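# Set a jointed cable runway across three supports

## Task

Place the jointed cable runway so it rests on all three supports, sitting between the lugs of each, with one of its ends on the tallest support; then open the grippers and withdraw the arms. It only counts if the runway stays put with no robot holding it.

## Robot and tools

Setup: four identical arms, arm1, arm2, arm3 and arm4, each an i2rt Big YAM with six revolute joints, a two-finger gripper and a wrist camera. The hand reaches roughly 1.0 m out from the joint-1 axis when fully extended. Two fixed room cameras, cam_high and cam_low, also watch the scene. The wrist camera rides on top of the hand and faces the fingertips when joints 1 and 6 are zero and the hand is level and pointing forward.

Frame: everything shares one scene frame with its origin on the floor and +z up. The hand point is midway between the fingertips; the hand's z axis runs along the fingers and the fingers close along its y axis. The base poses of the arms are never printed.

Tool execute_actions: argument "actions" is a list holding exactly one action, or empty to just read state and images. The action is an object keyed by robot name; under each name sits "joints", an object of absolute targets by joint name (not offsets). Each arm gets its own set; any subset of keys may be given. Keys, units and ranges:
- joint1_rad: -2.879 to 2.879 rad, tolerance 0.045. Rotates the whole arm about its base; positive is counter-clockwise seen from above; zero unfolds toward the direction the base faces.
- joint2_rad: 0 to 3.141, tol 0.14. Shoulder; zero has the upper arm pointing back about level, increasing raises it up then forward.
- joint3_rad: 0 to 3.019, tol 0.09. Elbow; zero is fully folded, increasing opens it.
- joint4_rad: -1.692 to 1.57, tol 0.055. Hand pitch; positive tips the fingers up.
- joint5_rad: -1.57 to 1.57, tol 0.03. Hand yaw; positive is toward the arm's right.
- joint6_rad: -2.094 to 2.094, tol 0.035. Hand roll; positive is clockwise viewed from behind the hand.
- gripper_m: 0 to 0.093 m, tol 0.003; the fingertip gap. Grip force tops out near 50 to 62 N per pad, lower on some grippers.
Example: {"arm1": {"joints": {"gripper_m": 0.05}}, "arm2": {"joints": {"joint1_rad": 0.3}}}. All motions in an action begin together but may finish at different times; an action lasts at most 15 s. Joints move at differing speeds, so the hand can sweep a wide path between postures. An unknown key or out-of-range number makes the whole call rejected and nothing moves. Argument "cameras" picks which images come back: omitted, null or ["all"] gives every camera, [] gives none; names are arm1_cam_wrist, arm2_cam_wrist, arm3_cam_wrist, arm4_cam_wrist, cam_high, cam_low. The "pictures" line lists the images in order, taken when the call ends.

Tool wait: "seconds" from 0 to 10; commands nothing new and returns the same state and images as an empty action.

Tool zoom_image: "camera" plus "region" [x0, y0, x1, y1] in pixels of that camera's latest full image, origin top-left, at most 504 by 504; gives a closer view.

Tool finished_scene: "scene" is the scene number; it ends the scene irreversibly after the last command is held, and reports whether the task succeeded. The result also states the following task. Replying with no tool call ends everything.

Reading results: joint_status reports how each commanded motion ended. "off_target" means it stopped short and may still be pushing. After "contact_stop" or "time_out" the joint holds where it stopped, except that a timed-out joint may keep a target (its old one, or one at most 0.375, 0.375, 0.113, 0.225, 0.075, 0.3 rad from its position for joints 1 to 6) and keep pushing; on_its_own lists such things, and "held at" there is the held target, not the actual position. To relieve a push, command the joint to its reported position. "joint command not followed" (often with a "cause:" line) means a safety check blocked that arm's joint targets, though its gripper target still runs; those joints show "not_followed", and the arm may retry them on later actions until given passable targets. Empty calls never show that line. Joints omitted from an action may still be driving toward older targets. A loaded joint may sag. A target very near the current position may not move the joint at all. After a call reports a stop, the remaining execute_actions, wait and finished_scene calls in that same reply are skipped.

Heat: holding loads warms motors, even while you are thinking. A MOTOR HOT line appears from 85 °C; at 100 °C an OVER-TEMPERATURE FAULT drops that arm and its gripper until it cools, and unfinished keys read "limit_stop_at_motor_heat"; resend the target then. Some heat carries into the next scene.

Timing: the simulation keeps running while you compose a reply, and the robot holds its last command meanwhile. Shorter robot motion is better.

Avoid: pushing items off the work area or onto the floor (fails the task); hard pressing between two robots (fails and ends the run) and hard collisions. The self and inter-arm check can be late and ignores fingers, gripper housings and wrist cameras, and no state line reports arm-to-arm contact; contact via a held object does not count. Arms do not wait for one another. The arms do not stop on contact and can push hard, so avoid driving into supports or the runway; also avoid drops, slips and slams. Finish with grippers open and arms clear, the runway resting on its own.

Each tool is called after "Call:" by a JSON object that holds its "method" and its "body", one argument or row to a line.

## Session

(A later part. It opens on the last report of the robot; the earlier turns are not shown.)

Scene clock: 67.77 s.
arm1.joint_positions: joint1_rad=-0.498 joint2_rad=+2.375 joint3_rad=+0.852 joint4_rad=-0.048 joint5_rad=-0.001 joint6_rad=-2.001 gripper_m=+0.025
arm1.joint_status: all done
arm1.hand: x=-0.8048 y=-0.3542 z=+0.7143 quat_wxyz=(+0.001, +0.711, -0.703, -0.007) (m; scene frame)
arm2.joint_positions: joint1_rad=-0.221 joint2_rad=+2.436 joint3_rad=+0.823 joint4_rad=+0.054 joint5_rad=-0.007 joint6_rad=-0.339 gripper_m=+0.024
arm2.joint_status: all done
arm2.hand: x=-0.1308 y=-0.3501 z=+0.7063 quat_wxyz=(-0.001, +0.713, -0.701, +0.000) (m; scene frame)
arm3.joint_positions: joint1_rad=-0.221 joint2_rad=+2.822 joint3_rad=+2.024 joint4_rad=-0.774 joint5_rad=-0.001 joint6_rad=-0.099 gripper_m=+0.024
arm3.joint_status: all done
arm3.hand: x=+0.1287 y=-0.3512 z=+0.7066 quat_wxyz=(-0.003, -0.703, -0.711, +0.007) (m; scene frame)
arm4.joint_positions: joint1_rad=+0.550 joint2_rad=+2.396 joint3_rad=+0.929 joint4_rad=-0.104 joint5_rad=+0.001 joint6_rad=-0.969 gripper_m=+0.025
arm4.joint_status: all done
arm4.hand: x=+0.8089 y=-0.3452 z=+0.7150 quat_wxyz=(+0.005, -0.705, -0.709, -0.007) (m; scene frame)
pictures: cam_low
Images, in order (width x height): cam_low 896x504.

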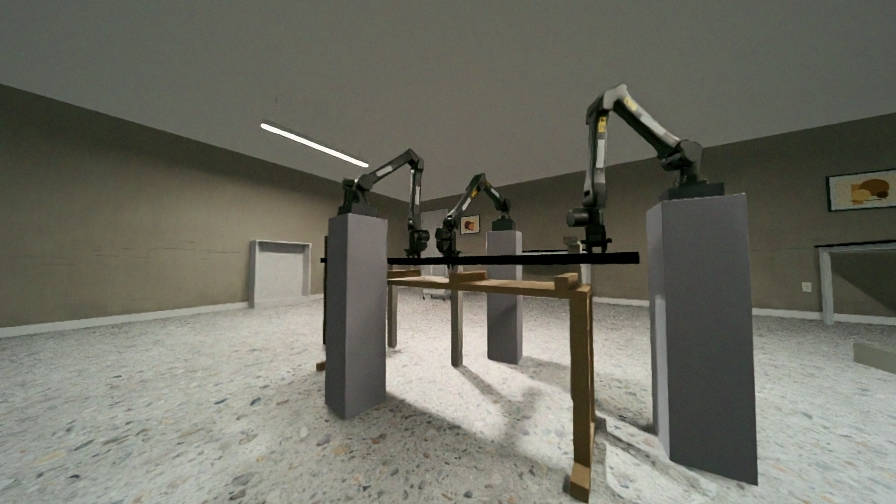

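Call:
{"method": "execute_actions", "body": {
  "actions": [
    {"arm1":{"joints":{"joint1_rad":-0.49,"joint2_rad":2.127,"joint3_rad":0.77,"joint4_rad":-0.18}},"arm2":{"joints":{"joint2_rad":2.13,"joint3_rad":0.70,"joint4_rad":-0.105}},"arm3":{"joints":{"joint1_rad":-0.23,"joint2_rad":2.60,"joint3_rad":1.93,"joint4_rad":-0.855,"joint5_rad":-0.05}},"arm4":{"joints":{"joint1_rad":0.555,"joint2_rad":2.05,"joint3_rad":0.86,"joint4_rad":-0.395,"joint5_rad":-0.03}}}
  ],
  "cameras": ["cam_low"]
}}

Scene clock: 71.70 s.
arm1.joint_positions: joint1_rad=-0.490 joint2_rad=+2.177 joint3_rad=+0.775 joint4_rad=-0.162 joint5_rad=+0.003 joint6_rad=-1.990 gripper_m=+0.025
arm1.joint_status: all done
arm1.hand: x=-0.8037 y=-0.3524 z=+0.7780 quat_wxyz=(+0.001, +0.710, -0.704, -0.003) (m; scene frame)
arm2.joint_positions: joint1_rad=-0.223 joint2_rad=+2.206 joint3_rad=+0.725 joint4_rad=-0.072 joint5_rad=+0.003 joint6_rad=-0.337 gripper_m=+0.024
arm2.joint_status: all done
arm2.hand: x=-0.1292 y=-0.3513 z=+0.7779 quat_wxyz=(-0.006, +0.711, -0.703, +0.003) (m; scene frame)
arm3.joint_positions: joint1_rad=-0.227 joint2_rad=+2.661 joint3_rad=+1.927 joint4_rad=-0.836 joint5_rad=-0.043 joint6_rad=-0.100 gripper_m=+0.024
arm3.joint_status: all done
arm3.hand: x=+0.1317 y=-0.3540 z=+0.7845 quat_wxyz=(-0.019, -0.705, -0.709, -0.006) (m; scene frame)
arm4.joint_positions: joint1_rad=+0.551 joint2_rad=+2.097 joint3_rad=+0.862 joint4_rad=-0.366 joint5_rad=-0.030 joint6_rad=-0.964 gripper_m=+0.025
arm4.joint_status: all done
arm4.hand: x=+0.8090 y=-0.3537 z=+0.8208 quat_wxyz=(-0.013, -0.706, -0.707, -0.018) (m; scene frame)
pictures: cam_low
Images, in order (width x height): cam_low 896x504.

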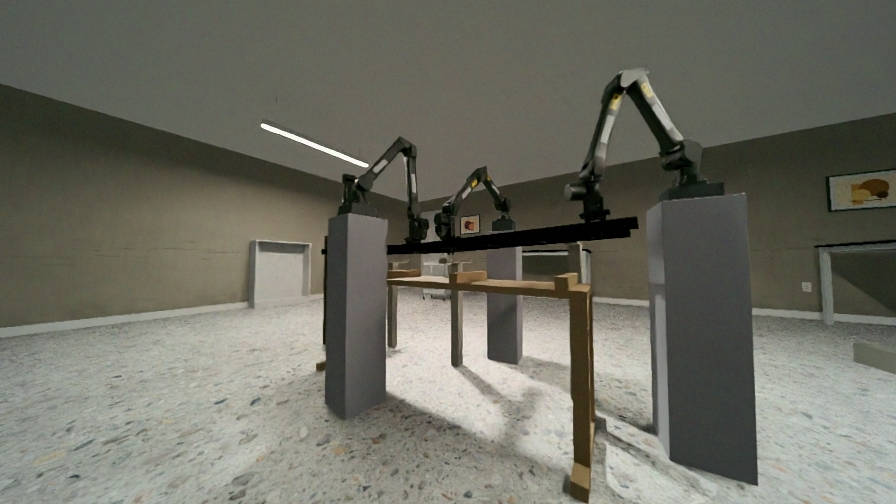

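Call:
{"method": "execute_actions", "body": {
  "actions": [
    {"arm1":{"joints":{"joint1_rad":-0.47,"joint2_rad":1.972,"joint3_rad":0.735,"joint4_rad":-0.298,"joint6_rad":-1.965}},"arm2":{"joints":{"joint2_rad":1.972,"joint3_rad":0.677,"joint4_rad":-0.255}},"arm3":{"joints":{"joint1_rad":-0.243,"joint2_rad":2.477,"joint3_rad":1.85,"joint4_rad":-0.91,"joint5_rad":-0.115}},"arm4":{"joints":{"joint1_rad":0.518,"joint2_rad":1.825,"joint3_rad":0.885,"joint4_rad":-0.70,"joint5_rad":-0.065,"joint6_rad":-1.0}}}
  ],
  "cameras": ["cam_low","cam_high"]
}}

Scene clock: 75.60 s.
arm1.joint_positions: joint1_rad=-0.480 joint2_rad=+2.022 joint3_rad=+0.737 joint4_rad=-0.278 joint5_rad=+0.004 joint6_rad=-1.979 gripper_m=+0.025
arm1.joint_status: all done
arm1.hand: x=-0.8033 y=-0.3489 z=+0.8267 quat_wxyz=(+0.002, +0.710, -0.704, -0.003) (m; scene frame)
arm2.joint_positions: joint1_rad=-0.224 joint2_rad=+2.050 joint3_rad=+0.700 joint4_rad=-0.209 joint5_rad=+0.004 joint6_rad=-0.338 gripper_m=+0.024
arm2.joint_status: all done
arm2.hand: x=-0.1277 y=-0.3472 z=+0.8259 quat_wxyz=(-0.004, +0.711, -0.703, +0.005) (m; scene frame)
arm3.joint_positions: joint1_rad=-0.239 joint2_rad=+2.546 joint3_rad=+1.855 joint4_rad=-0.880 joint5_rad=-0.099 joint6_rad=-0.112 gripper_m=+0.024
arm3.joint_status: all done
arm3.hand: x=+0.1346 y=-0.3481 z=+0.8387 quat_wxyz=(-0.041, -0.704, -0.709, -0.024) (m; scene frame)
arm4.joint_positions: joint1_rad=+0.522 joint2_rad=+1.867 joint3_rad=+0.867 joint4_rad=-0.647 joint5_rad=-0.059 joint6_rad=-0.998 gripper_m=+0.025
arm4.joint_status: all done
arm4.hand: x=+0.8082 y=-0.3478 z=+0.9102 quat_wxyz=(-0.032, -0.705, -0.708, -0.037) (m; scene frame)
pictures: cam_high, cam_low
Images, in order (width x height): cam_high 896x504, cam_low 896x504.

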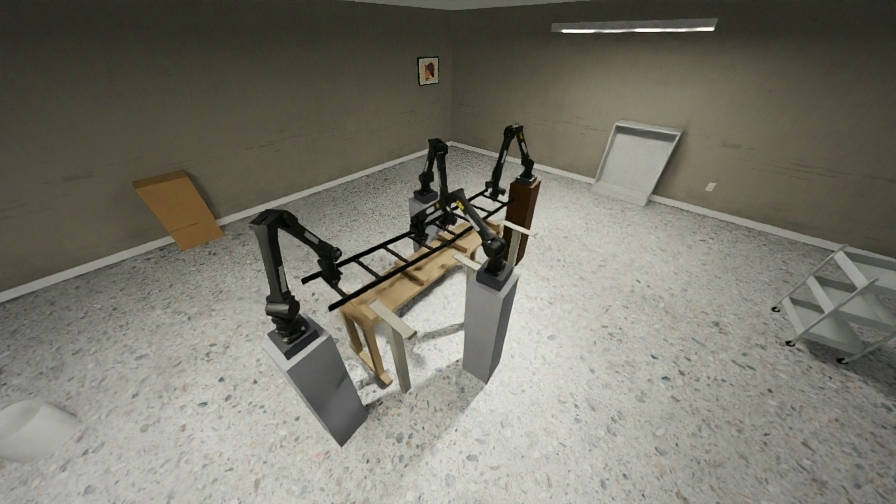

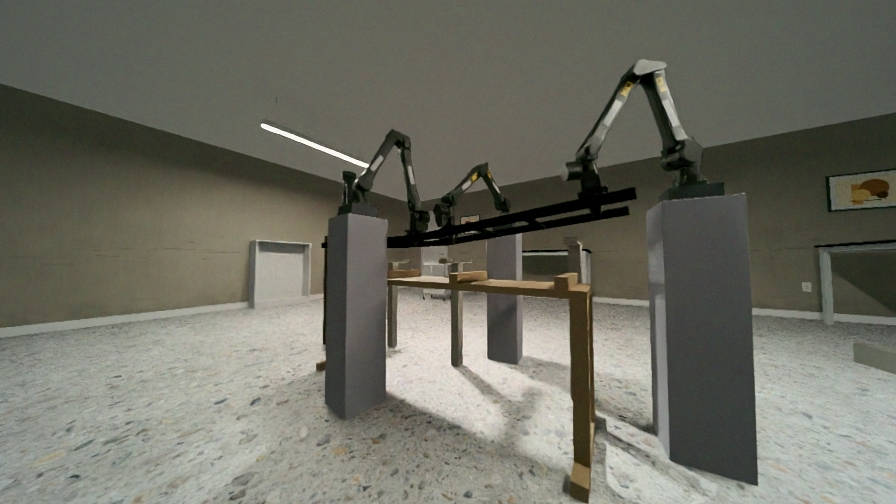

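Call:
{"method": "zoom_image", "body": {
  "camera": "cam_low",
  "region": [340, 170, 660, 320]
}}

Call:
{"method": "execute_actions", "body": {
  "actions": [
    {"arm1":{"joints":{"joint1_rad":-0.115,"joint2_rad":1.95,"joint3_rad":0.655,"joint4_rad":-0.243,"joint6_rad":-1.612}},"arm2":{"joints":{"joint1_rad":-0.127,"joint2_rad":2.10,"joint3_rad":1.06,"joint4_rad":-0.46,"joint6_rad":-0.24}},"arm3":{"joints":{"joint1_rad":-0.262,"joint2_rad":2.26,"joint3_rad":1.37,"joint4_rad":-0.64,"joint6_rad":-0.125}},"arm4":{"joints":{"joint1_rad":0.215,"joint2_rad":1.745,"joint3_rad":0.76,"joint4_rad":-0.67,"joint5_rad":-0.03,"joint6_rad":-1.30}}}
  ],
  "cameras": ["cam_low","cam_high"]
}}

Region (340, 170, 660, 320) of cam_low's 896x504 image, scaled by 1.575, with more detail than that image has; it fills the top 236 rows of this view, and the rest is white.

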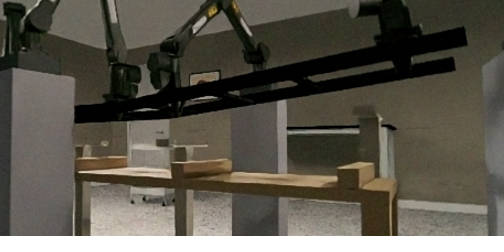

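Scene clock: 81.43 s.
arm1.joint_positions: joint1_rad=-0.114 joint2_rad=+2.008 joint3_rad=+0.663 joint4_rad=-0.230 joint5_rad=+0.001 joint6_rad=-1.618 gripper_m=+0.025
arm1.joint_status: all done
arm1.hand: x=-0.8044 y=-0.2206 z=+0.8251 quat_wxyz=(+0.003, +0.711, -0.703, -0.008) (m; scene frame)
arm2.joint_positions: joint1_rad=-0.137 joint2_rad=+2.176 joint3_rad=+1.048 joint4_rad=-0.414 joint5_rad=-0.005 joint6_rad=-0.253 gripper_m=+0.024
arm2.joint_status: all done
arm2.hand: x=-0.1292 y=-0.2212 z=+0.8203 quat_wxyz=(-0.009, +0.712, -0.702, -0.004) (m; scene frame)
arm3.joint_positions: joint1_rad=-0.266 joint2_rad=+2.352 joint3_rad=+1.372 joint4_rad=-0.619 joint5_rad=-0.105 joint6_rad=-0.144 gripper_m=+0.024
arm3.joint_status: all done
arm3.hand: x=+0.1336 y=-0.2232 z=+0.8286 quat_wxyz=(-0.036, -0.703, -0.710, -0.035) (m; scene frame)
arm4.joint_positions: joint1_rad=+0.218 joint2_rad=+1.801 joint3_rad=+0.742 joint4_rad=-0.631 joint5_rad=-0.022 joint6_rad=-1.299 gripper_m=+0.025
arm4.joint_status: all done
arm4.hand: x=+0.8065 y=-0.2222 z=+0.9120 quat_wxyz=(-0.034, -0.705, -0.706, -0.052) (m; scene frame)
pictures: cam_high, cam_low
Images, in order (width x height): cam_high 896x504, cam_low 896x504.

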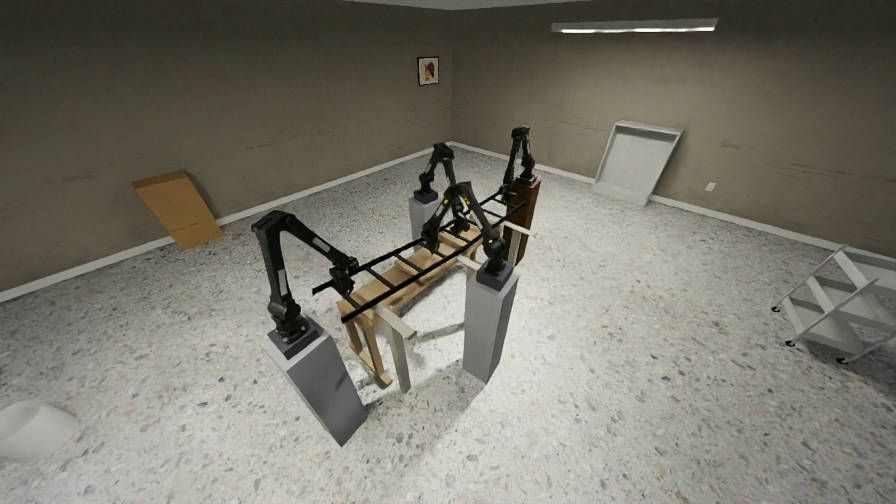

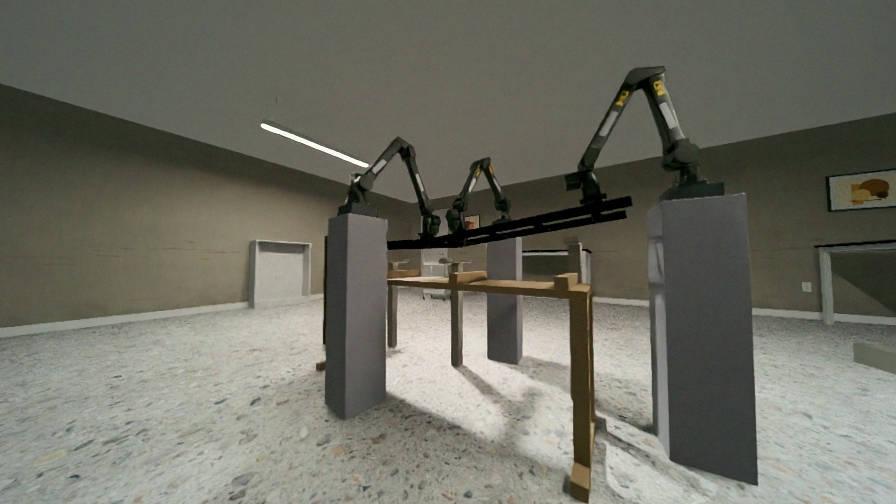

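Call:
{"method": "execute_actions", "body": {
  "actions": [
    {"arm1":{"joints":{"joint1_rad":0.25,"joint2_rad":1.935,"joint3_rad":0.71,"joint4_rad":-0.30,"joint6_rad":-1.247}},"arm2":{"joints":{"joint1_rad":-0.073,"joint2_rad":2.22,"joint3_rad":1.445,"joint4_rad":-0.70,"joint6_rad":-0.18}},"arm3":{"joints":{"joint1_rad":-0.305,"joint2_rad":2.09,"joint3_rad":1.0,"joint4_rad":-0.45,"joint6_rad":-0.17}},"arm4":{"joints":{"joint1_rad":-0.135,"joint2_rad":1.72,"joint3_rad":0.725,"joint4_rad":-0.66,"joint5_rad":0.01,"joint6_rad":-1.65}}}
  ],
  "cameras": ["cam_low","cam_high"]
}}

Scene clock: 85.70 s.
arm1.joint_positions: joint1_rad=+0.248 joint2_rad=+1.994 joint3_rad=+0.692 joint4_rad=-0.270 joint5_rad=+0.007 joint6_rad=-1.258 gripper_m=+0.025
arm1.joint_status: all done
arm1.hand: x=-0.8095 y=-0.1009 z=+0.8332 quat_wxyz=(+0.004, +0.712, -0.702, -0.004) (m; scene frame)
arm2.joint_positions: joint1_rad=-0.081 joint2_rad=+2.291 joint3_rad=+1.413 joint4_rad=-0.652 joint5_rad=+0.000 joint6_rad=-0.197 gripper_m=+0.024
arm2.joint_status: all done
arm2.hand: x=-0.1331 y=-0.1054 z=+0.8371 quat_wxyz=(-0.015, +0.712, -0.702, -0.005) (m; scene frame)
arm3.joint_positions: joint1_rad=-0.307 joint2_rad=+2.181 joint3_rad=+0.992 joint4_rad=-0.422 joint5_rad=-0.095 joint6_rad=-0.186 gripper_m=+0.024
arm3.joint_status: all done
arm3.hand: x=+0.1305 y=-0.1058 z=+0.8398 quat_wxyz=(-0.030, -0.702, -0.710, -0.036) (m; scene frame)
arm4.joint_positions: joint1_rad=-0.133 joint2_rad=+1.772 joint3_rad=+0.711 joint4_rad=-0.631 joint5_rad=+0.008 joint6_rad=-1.647 gripper_m=+0.025
arm4.joint_status: all done
arm4.hand: x=+0.8054 y=-0.1027 z=+0.9177 quat_wxyz=(-0.039, -0.706, -0.706, -0.048) (m; scene frame)
pictures: cam_high, cam_low
Images, in order (width x height): cam_high 896x504, cam_low 896x504.

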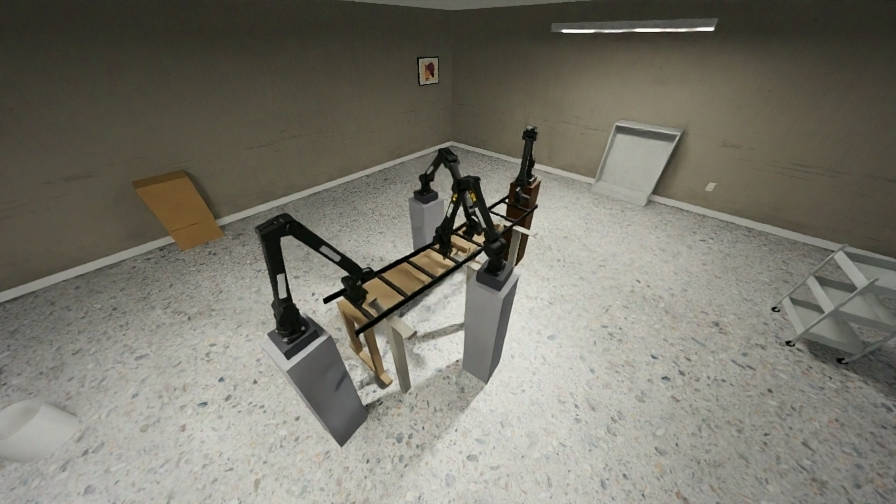

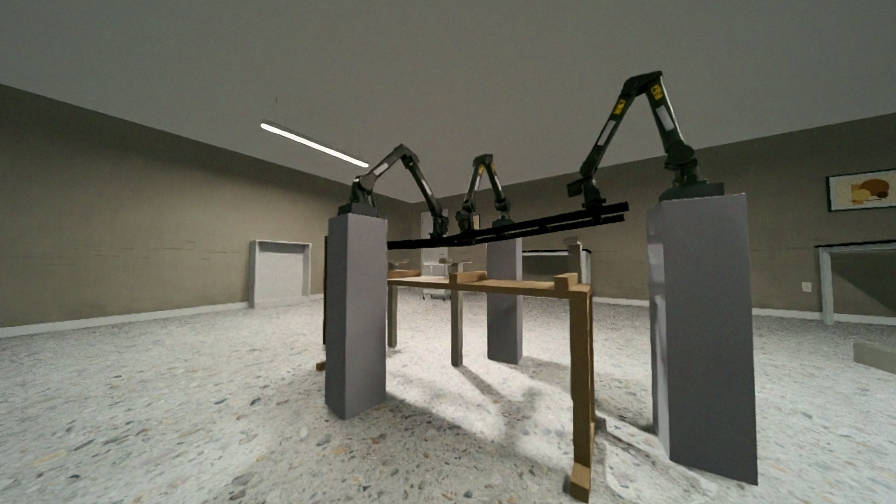

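Call:
{"method": "execute_actions", "body": {
  "actions": [
    {"arm1":{"joints":{"joint1_rad":0.505,"joint2_rad":1.98,"joint3_rad":0.855,"joint4_rad":-0.395,"joint6_rad":-0.992}},"arm2":{"joints":{"joint1_rad":-0.045,"joint2_rad":2.46,"joint3_rad":1.955,"joint4_rad":-0.99,"joint6_rad":-0.155}},"arm3":{"joints":{"joint1_rad":-0.355,"joint2_rad":1.99,"joint3_rad":0.685,"joint4_rad":-0.245,"joint5_rad":-0.11,"joint6_rad":-0.225}},"arm4":{"joints":{"joint1_rad":-0.43,"joint2_rad":1.75,"joint3_rad":0.785,"joint4_rad":-0.68,"joint5_rad":0.045,"joint6_rad":-1.945}}}
  ]
}}

Scene clock: 89.53 s.
arm1.joint_positions: joint1_rad=+0.509 joint2_rad=+2.033 joint3_rad=+0.836 joint4_rad=-0.378 joint5_rad=+0.004 joint6_rad=-0.997 gripper_m=+0.025
arm1.joint_status: all done
arm1.hand: x=-0.8069 y=+0.0070 z=+0.8382 quat_wxyz=(+0.004, +0.712, -0.702, -0.005) (m; scene frame)
arm2.joint_positions: joint1_rad=-0.058 joint2_rad=+2.497 joint3_rad=+1.883 joint4_rad=-0.951 joint5_rad=+0.006 joint6_rad=-0.174 gripper_m=+0.024
arm2.joint_status: all done
arm2.hand: x=-0.1293 y=-0.0019 z=+0.8429 quat_wxyz=(-0.002, +0.712, -0.702, +0.007) (m; scene frame)
arm3.joint_positions: joint1_rad=-0.348 joint2_rad=+2.083 joint3_rad=+0.686 joint4_rad=-0.219 joint5_rad=-0.095 joint6_rad=-0.228 gripper_m=+0.024
arm3.joint_status: all done
arm3.hand: x=+0.1354 y=-0.0004 z=+0.8422 quat_wxyz=(-0.030, -0.702, -0.711, -0.037) (m; scene frame)
arm4.joint_positions: joint1_rad=-0.434 joint2_rad=+1.780 joint3_rad=+0.754 joint4_rad=-0.646 joint5_rad=+0.045 joint6_rad=-1.947 gripper_m=+0.025
arm4.joint_status: all done
arm4.hand: x=+0.8121 y=+0.0038 z=+0.9247 quat_wxyz=(-0.033, -0.705, -0.706, -0.047) (m; scene frame)
pictures: arm1_cam_wrist, arm2_cam_wrist, arm3_cam_wrist, arm4_cam_wrist, cam_high, cam_low
Images, in order (width x height): arm1_cam_wrist 616x616, arm2_cam_wrist 616x616, arm3_cam_wrist 616x616, arm4_cam_wrist 616x616, cam_high 896x504, cam_low 896x504.

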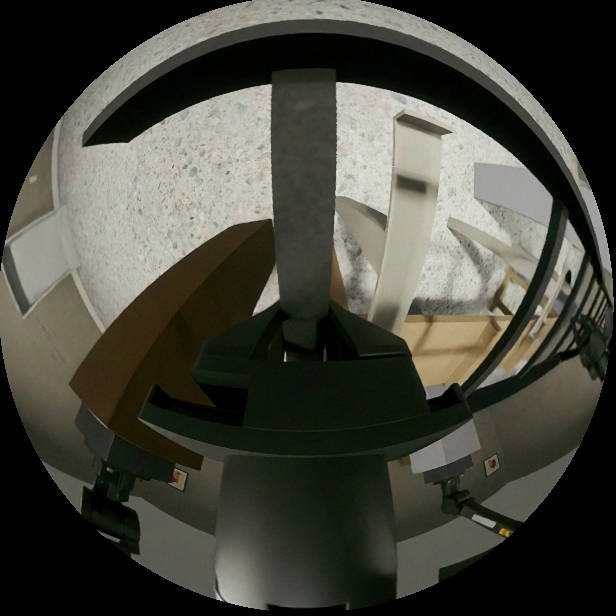

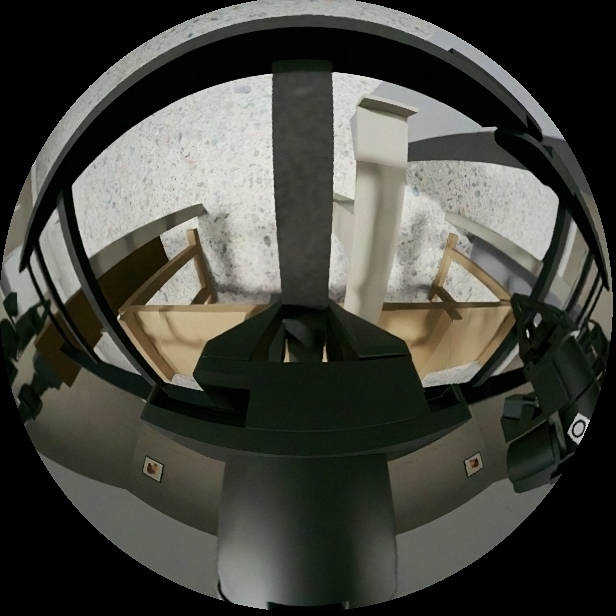

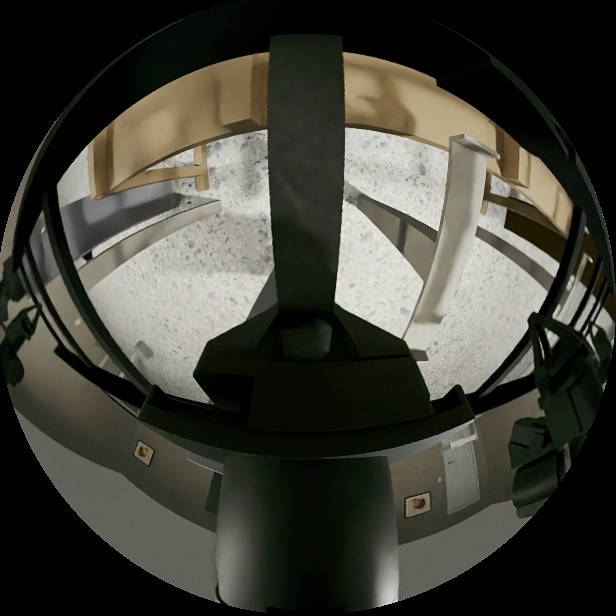

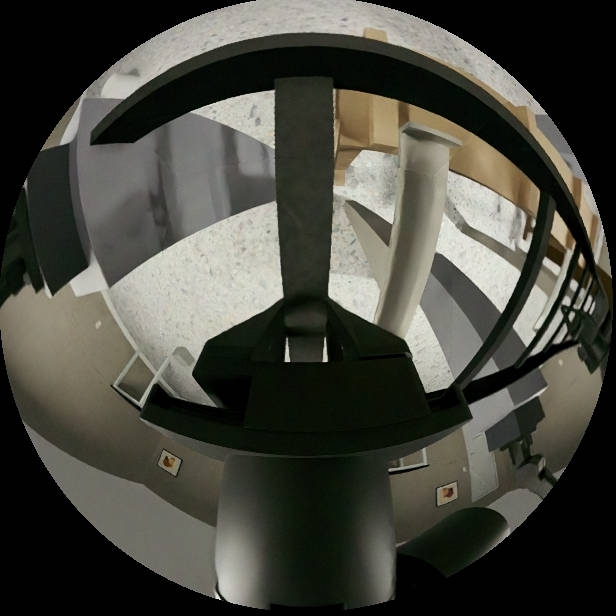

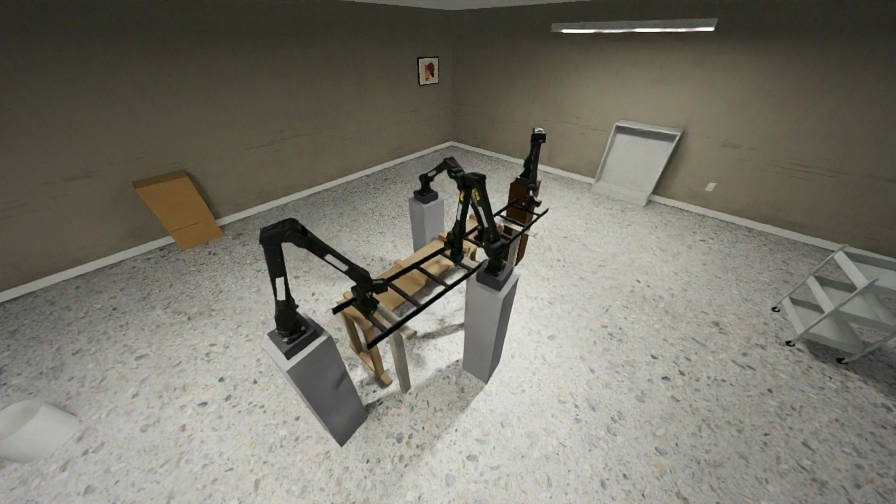

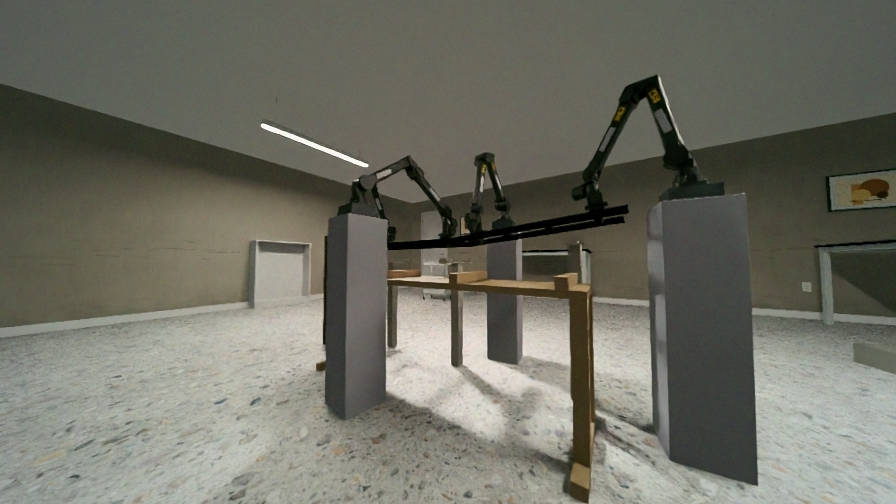

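Call:
{"method": "execute_actions", "body": {
  "actions": [
    {"arm1":{"joints":{"joint1_rad":0.525,"joint2_rad":2.13,"joint3_rad":0.885,"joint4_rad":-0.26,"joint6_rad":-0.975}},"arm2":{"joints":{"joint2_rad":2.59,"joint3_rad":2.06,"joint4_rad":-0.93}},"arm3":{"joints":{"joint1_rad":-0.37,"joint2_rad":2.135,"joint3_rad":0.70,"joint4_rad":-0.11}},"arm4":{"joints":{"joint2_rad":1.88,"joint3_rad":0.78,"joint4_rad":-0.53}}}
  ]
}}

Scene clock: 92.77 s.
arm1.joint_positions: joint1_rad=+0.527 joint2_rad=+2.199 joint3_rad=+0.881 joint4_rad=-0.248 joint5_rad=-0.004 joint6_rad=-0.975 gripper_m=+0.025
arm1.joint_status: all done
arm1.hand: x=-0.8075 y=+0.0177 z=+0.7817 quat_wxyz=(-0.001, +0.711, -0.703, -0.009) (m; scene frame)
arm2.joint_positions: joint1_rad=-0.055 joint2_rad=+2.619 joint3_rad=+1.979 joint4_rad=-0.941 joint5_rad=+0.006 joint6_rad=-0.170 gripper_m=+0.024
arm2.joint_status: all done
arm2.hand: x=-0.1294 y=+0.0063 z=+0.7920 quat_wxyz=(+0.005, +0.712, -0.702, +0.012) (m; scene frame)
arm3.joint_positions: joint1_rad=-0.355 joint2_rad=+2.242 joint3_rad=+0.715 joint4_rad=-0.089 joint5_rad=-0.097 joint6_rad=-0.231 gripper_m=+0.024
arm3.joint_status: all done
arm3.hand: x=+0.1344 y=+0.0050 z=+0.7942 quat_wxyz=(-0.031, -0.704, -0.709, -0.038) (m; scene frame)
arm4.joint_positions: joint1_rad=-0.434 joint2_rad=+1.920 joint3_rad=+0.759 joint4_rad=-0.516 joint5_rad=+0.055 joint6_rad=-1.947 gripper_m=+0.025
arm4.joint_status: all done
arm4.hand: x=+0.8117 y=+0.0066 z=+0.8774 quat_wxyz=(-0.033, -0.705, -0.706, -0.052) (m; scene frame)
pictures: arm1_cam_wrist, arm2_cam_wrist, arm3_cam_wrist, arm4_cam_wrist, cam_high, cam_low
Images, in order (width x height): arm1_cam_wrist 616x616, arm2_cam_wrist 616x616, arm3_cam_wrist 616x616, arm4_cam_wrist 616x616, cam_high 896x504, cam_low 896x504.

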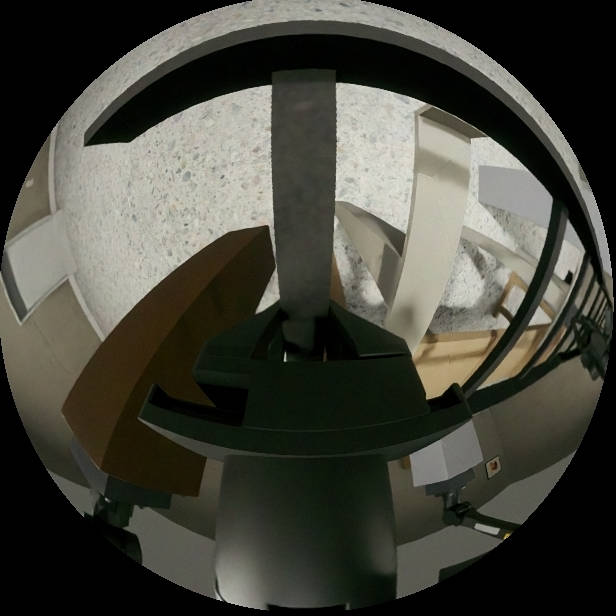

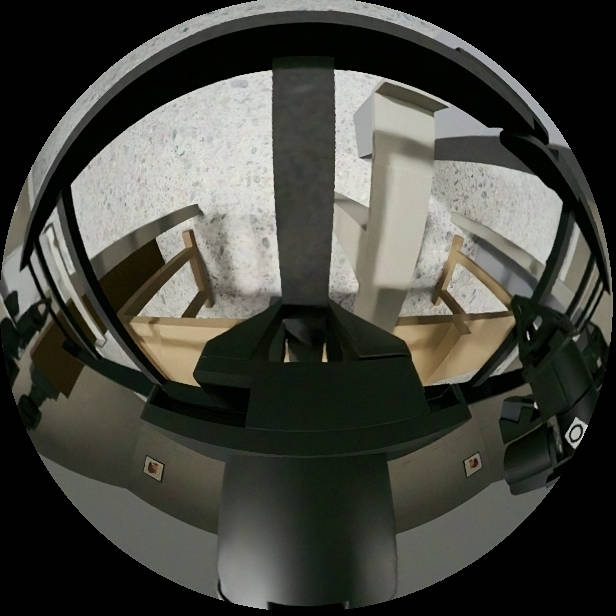

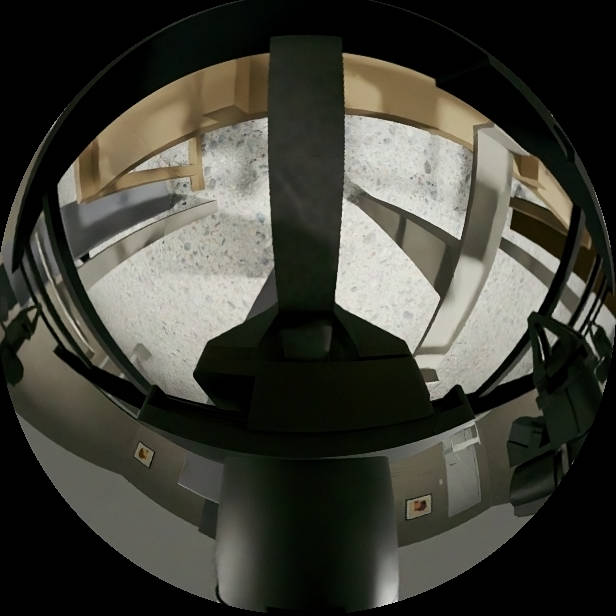

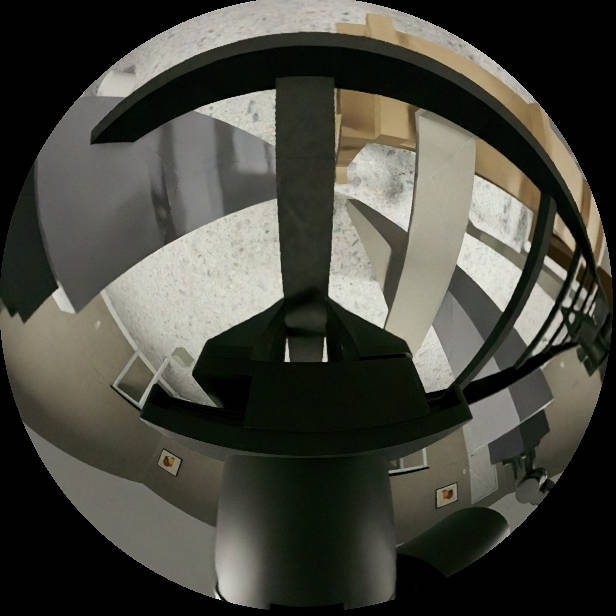

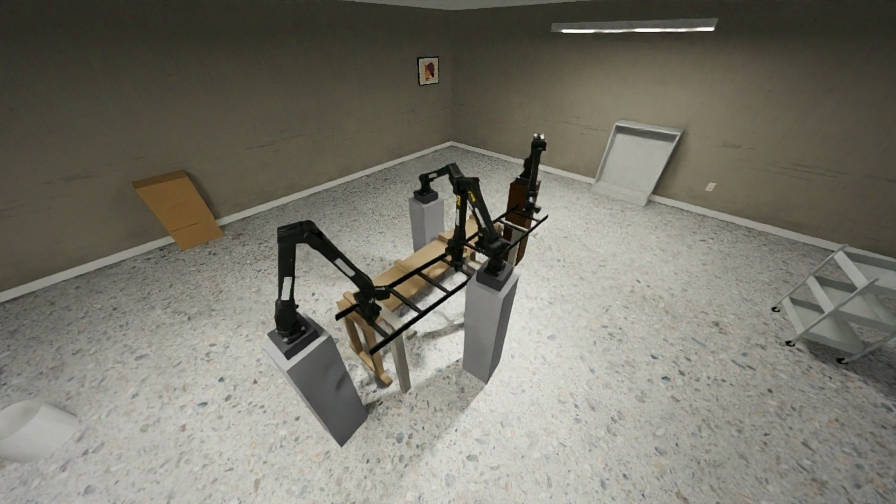

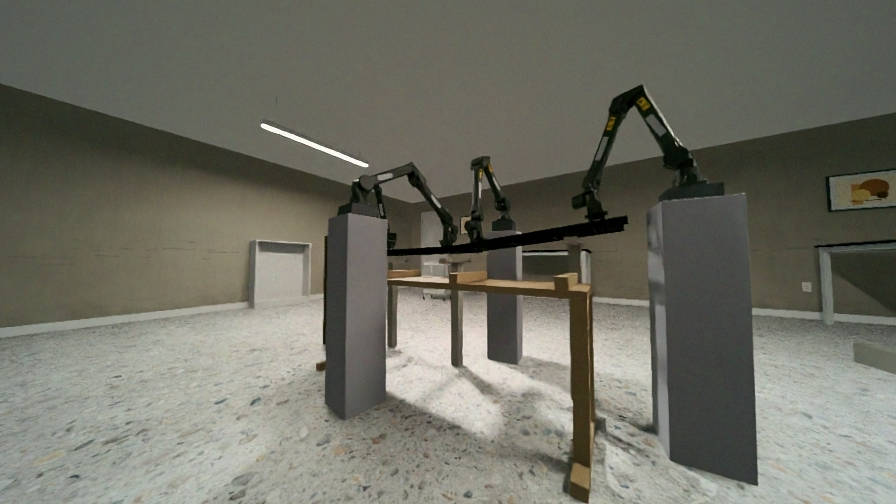

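Call:
{"method": "zoom_image", "body": {
  "camera": "arm1_cam_wrist",
  "region": [360, 40, 540, 220]
}}

Call:
{"method": "zoom_image", "body": {
  "camera": "arm2_cam_wrist",
  "region": [320, 20, 500, 200]
}}

Call:
{"method": "zoom_image", "body": {
  "camera": "arm3_cam_wrist",
  "region": [380, 50, 600, 430]
}}

Call:
{"method": "zoom_image", "body": {
  "camera": "arm4_cam_wrist",
  "region": [360, 40, 540, 220]
}}

Call:
{"method": "zoom_image", "body": {
  "camera": "cam_low",
  "region": [380, 200, 640, 290]
}}

Region (360, 40, 540, 220) of arm1_cam_wrist's 616x616 image, scaled by 2.800, with more detail than that image has.

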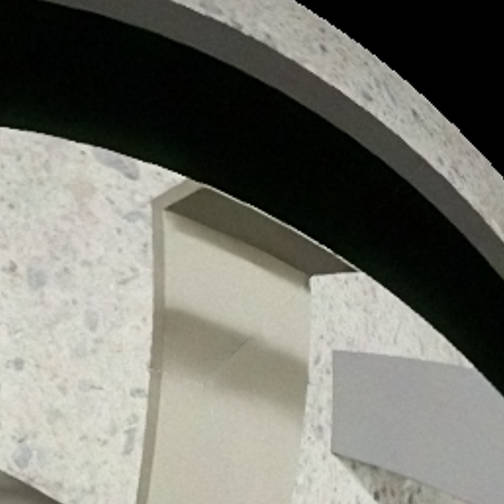

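Region (320, 20, 500, 200) of arm2_cam_wrist's 616x616 image, scaled by 2.800, with more detail than that image has.

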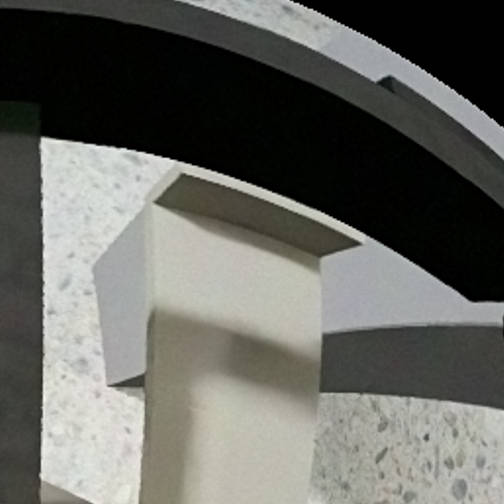

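Region (380, 50, 600, 430) of arm3_cam_wrist's 616x616 image, scaled by 1.326, with more detail than that image has; it fills the left 292 columns of this view, and the rest is white.

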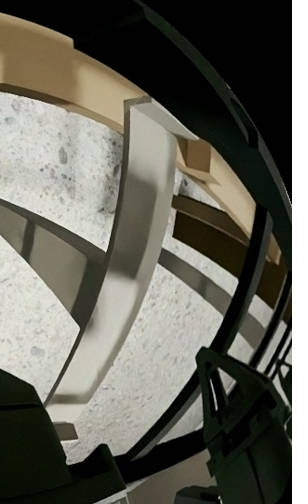

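Region (360, 40, 540, 220) of arm4_cam_wrist's 616x616 image, scaled by 2.800, with more detail than that image has.

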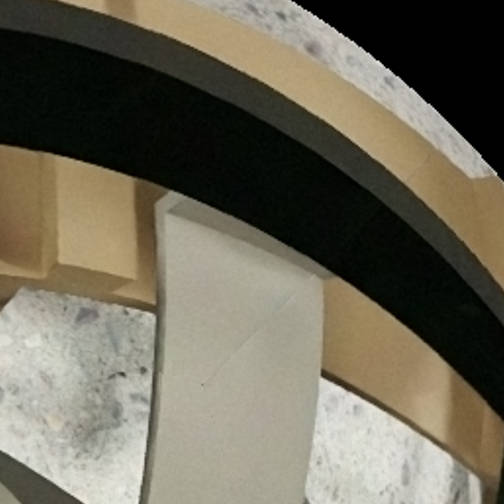

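Region (380, 200, 640, 290) of cam_low's 896x504 image, scaled by 1.938, with more detail than that image has; it fills the top 174 rows of this view, and the rest is white.

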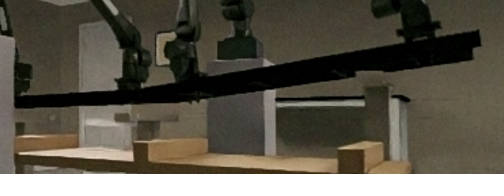

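Call:
{"method": "execute_actions", "body": {
  "actions": [
    {"arm1":{"joints":{"joint1_rad":0.548,"joint3_rad":0.90,"joint4_rad":-0.27,"joint6_rad":-0.955}},"arm2":{"joints":{"joint2_rad":2.61,"joint3_rad":2.095,"joint4_rad":-0.95}},"arm3":{"joints":{"joint3_rad":0.685}}}
  ],
  "cameras": ["arm1_cam_wrist","arm2_cam_wrist","arm3_cam_wrist","arm4_cam_wrist"]
}}

Call:
{"method": "zoom_image", "body": {
  "camera": "arm1_cam_wrist",
  "region": [360, 40, 540, 220]
}}

Call:
{"method": "zoom_image", "body": {
  "camera": "arm2_cam_wrist",
  "region": [320, 20, 500, 200]
}}

Call:
{"method": "zoom_image", "body": {
  "camera": "arm4_cam_wrist",
  "region": [360, 40, 540, 220]
}}

Scene clock: 109.60 s.
arm1.joint_positions: joint1_rad=+0.544 joint2_rad=+2.199 joint3_rad=+0.890 joint4_rad=-0.248 joint5_rad=-0.006 joint6_rad=-0.954 gripper_m=+0.025
arm1.joint_status: all done
arm1.hand: x=-0.8071 y=+0.0269 z=+0.7827 quat_wxyz=(-0.006, +0.710, -0.704, -0.009) (m; scene frame)
arm2.joint_positions: joint1_rad=-0.054 joint2_rad=+2.630 joint3_rad=+2.004 joint4_rad=-0.952 joint5_rad=+0.006 joint6_rad=-0.167 gripper_m=+0.024
arm2.joint_status: joint3_rad time_out (moved +0.025 of +0.116); the others done
arm2.on_its_own: joint3_rad reads +2.004 and still pushes toward +2.095 since a time_out
arm2.hand: x=-0.1290 y=+0.0120 z=+0.7923 quat_wxyz=(+0.003, +0.711, -0.704, +0.010) (m; scene frame)
arm3.joint_positions: joint1_rad=-0.357 joint2_rad=+2.242 joint3_rad=+0.707 joint4_rad=-0.089 joint5_rad=-0.097 joint6_rad=-0.229 gripper_m=+0.024
arm3.joint_status: all done
arm3.hand: x=+0.1349 y=+0.0098 z=+0.7941 quat_wxyz=(-0.029, -0.705, -0.707, -0.041) (m; scene frame)
arm4.joint_positions: joint1_rad=-0.434 joint2_rad=+1.920 joint3_rad=+0.759 joint4_rad=-0.516 joint5_rad=+0.058 joint6_rad=-1.944 gripper_m=+0.025
arm4.joint_status: not commanded
arm4.hand: x=+0.8118 y=+0.0071 z=+0.8774 quat_wxyz=(-0.033, -0.706, -0.705, -0.054) (m; scene frame)
pictures: arm1_cam_wrist, arm2_cam_wrist, arm3_cam_wrist, arm4_cam_wrist
Images, in order (width x height): arm1_cam_wrist 616x616, arm2_cam_wrist 616x616, arm3_cam_wrist 616x616, arm4_cam_wrist 616x616.

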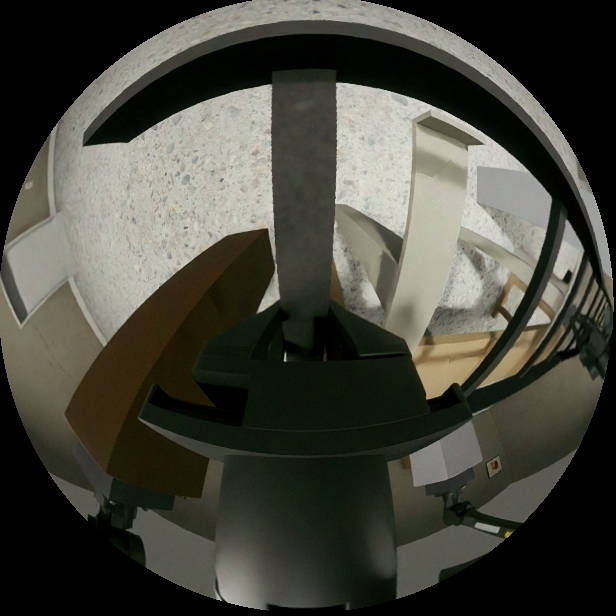

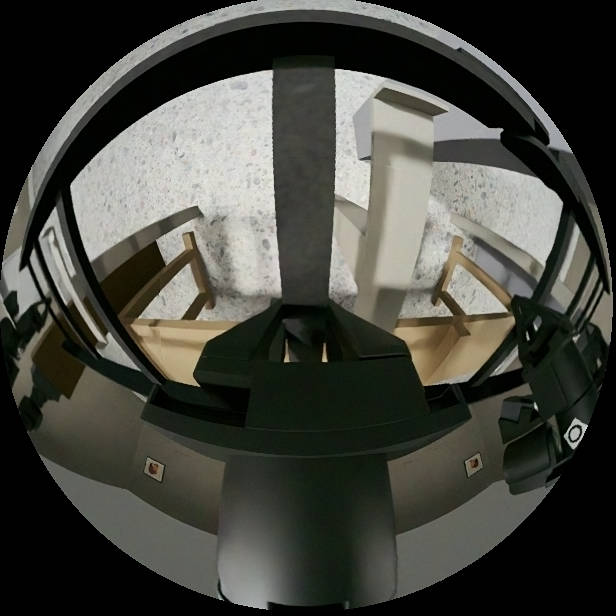

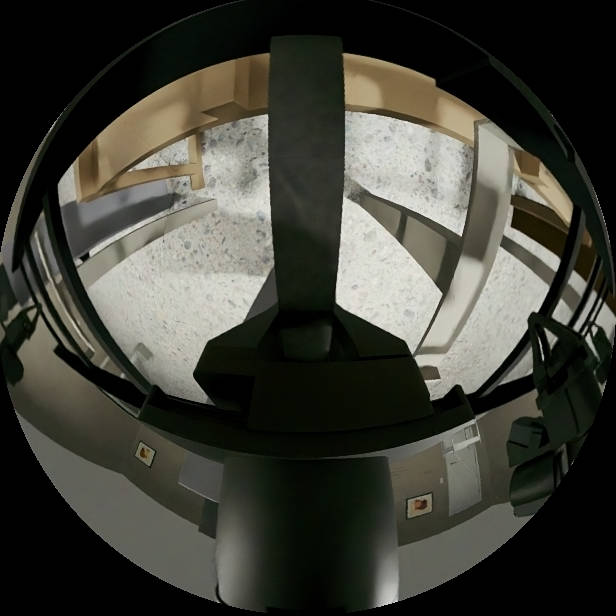

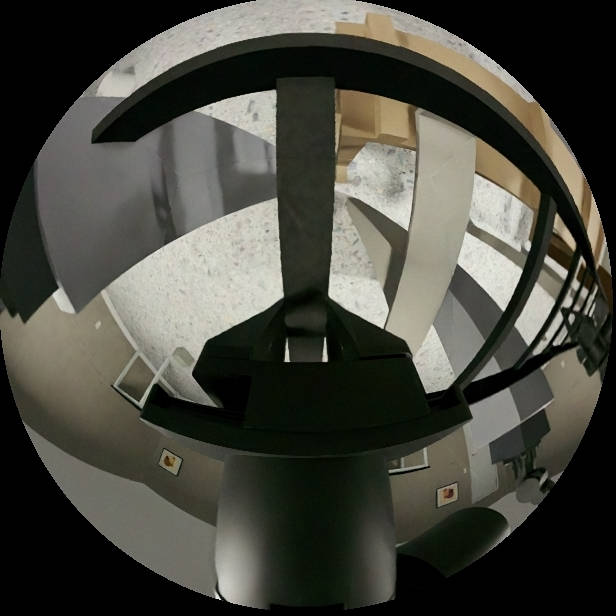

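Region (360, 40, 540, 220) of arm1_cam_wrist's 616x616 image, scaled by 2.800, with more detail than that image has.

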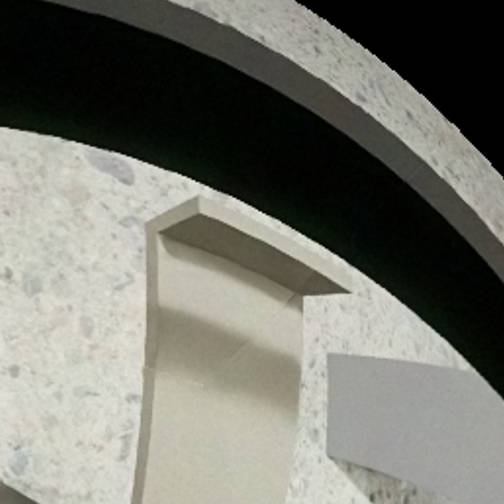

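Region (320, 20, 500, 200) of arm2_cam_wrist's 616x616 image, scaled by 2.800, with more detail than that image has.

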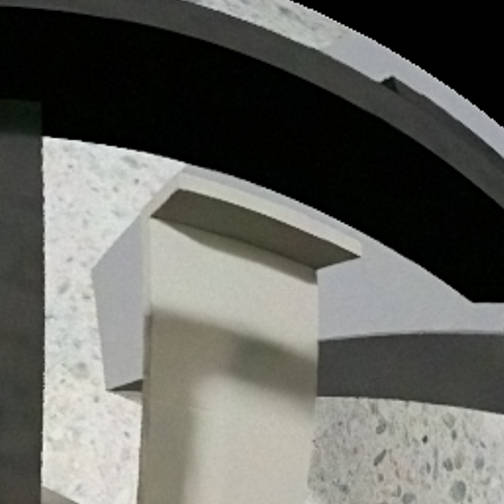

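Region (360, 40, 540, 220) of arm4_cam_wrist's 616x616 image, scaled by 2.800, with more detail than that image has.

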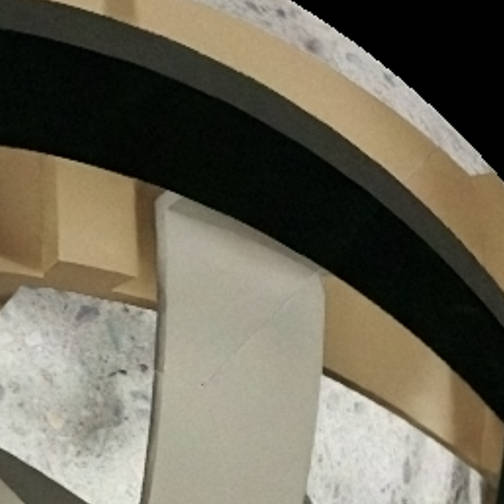

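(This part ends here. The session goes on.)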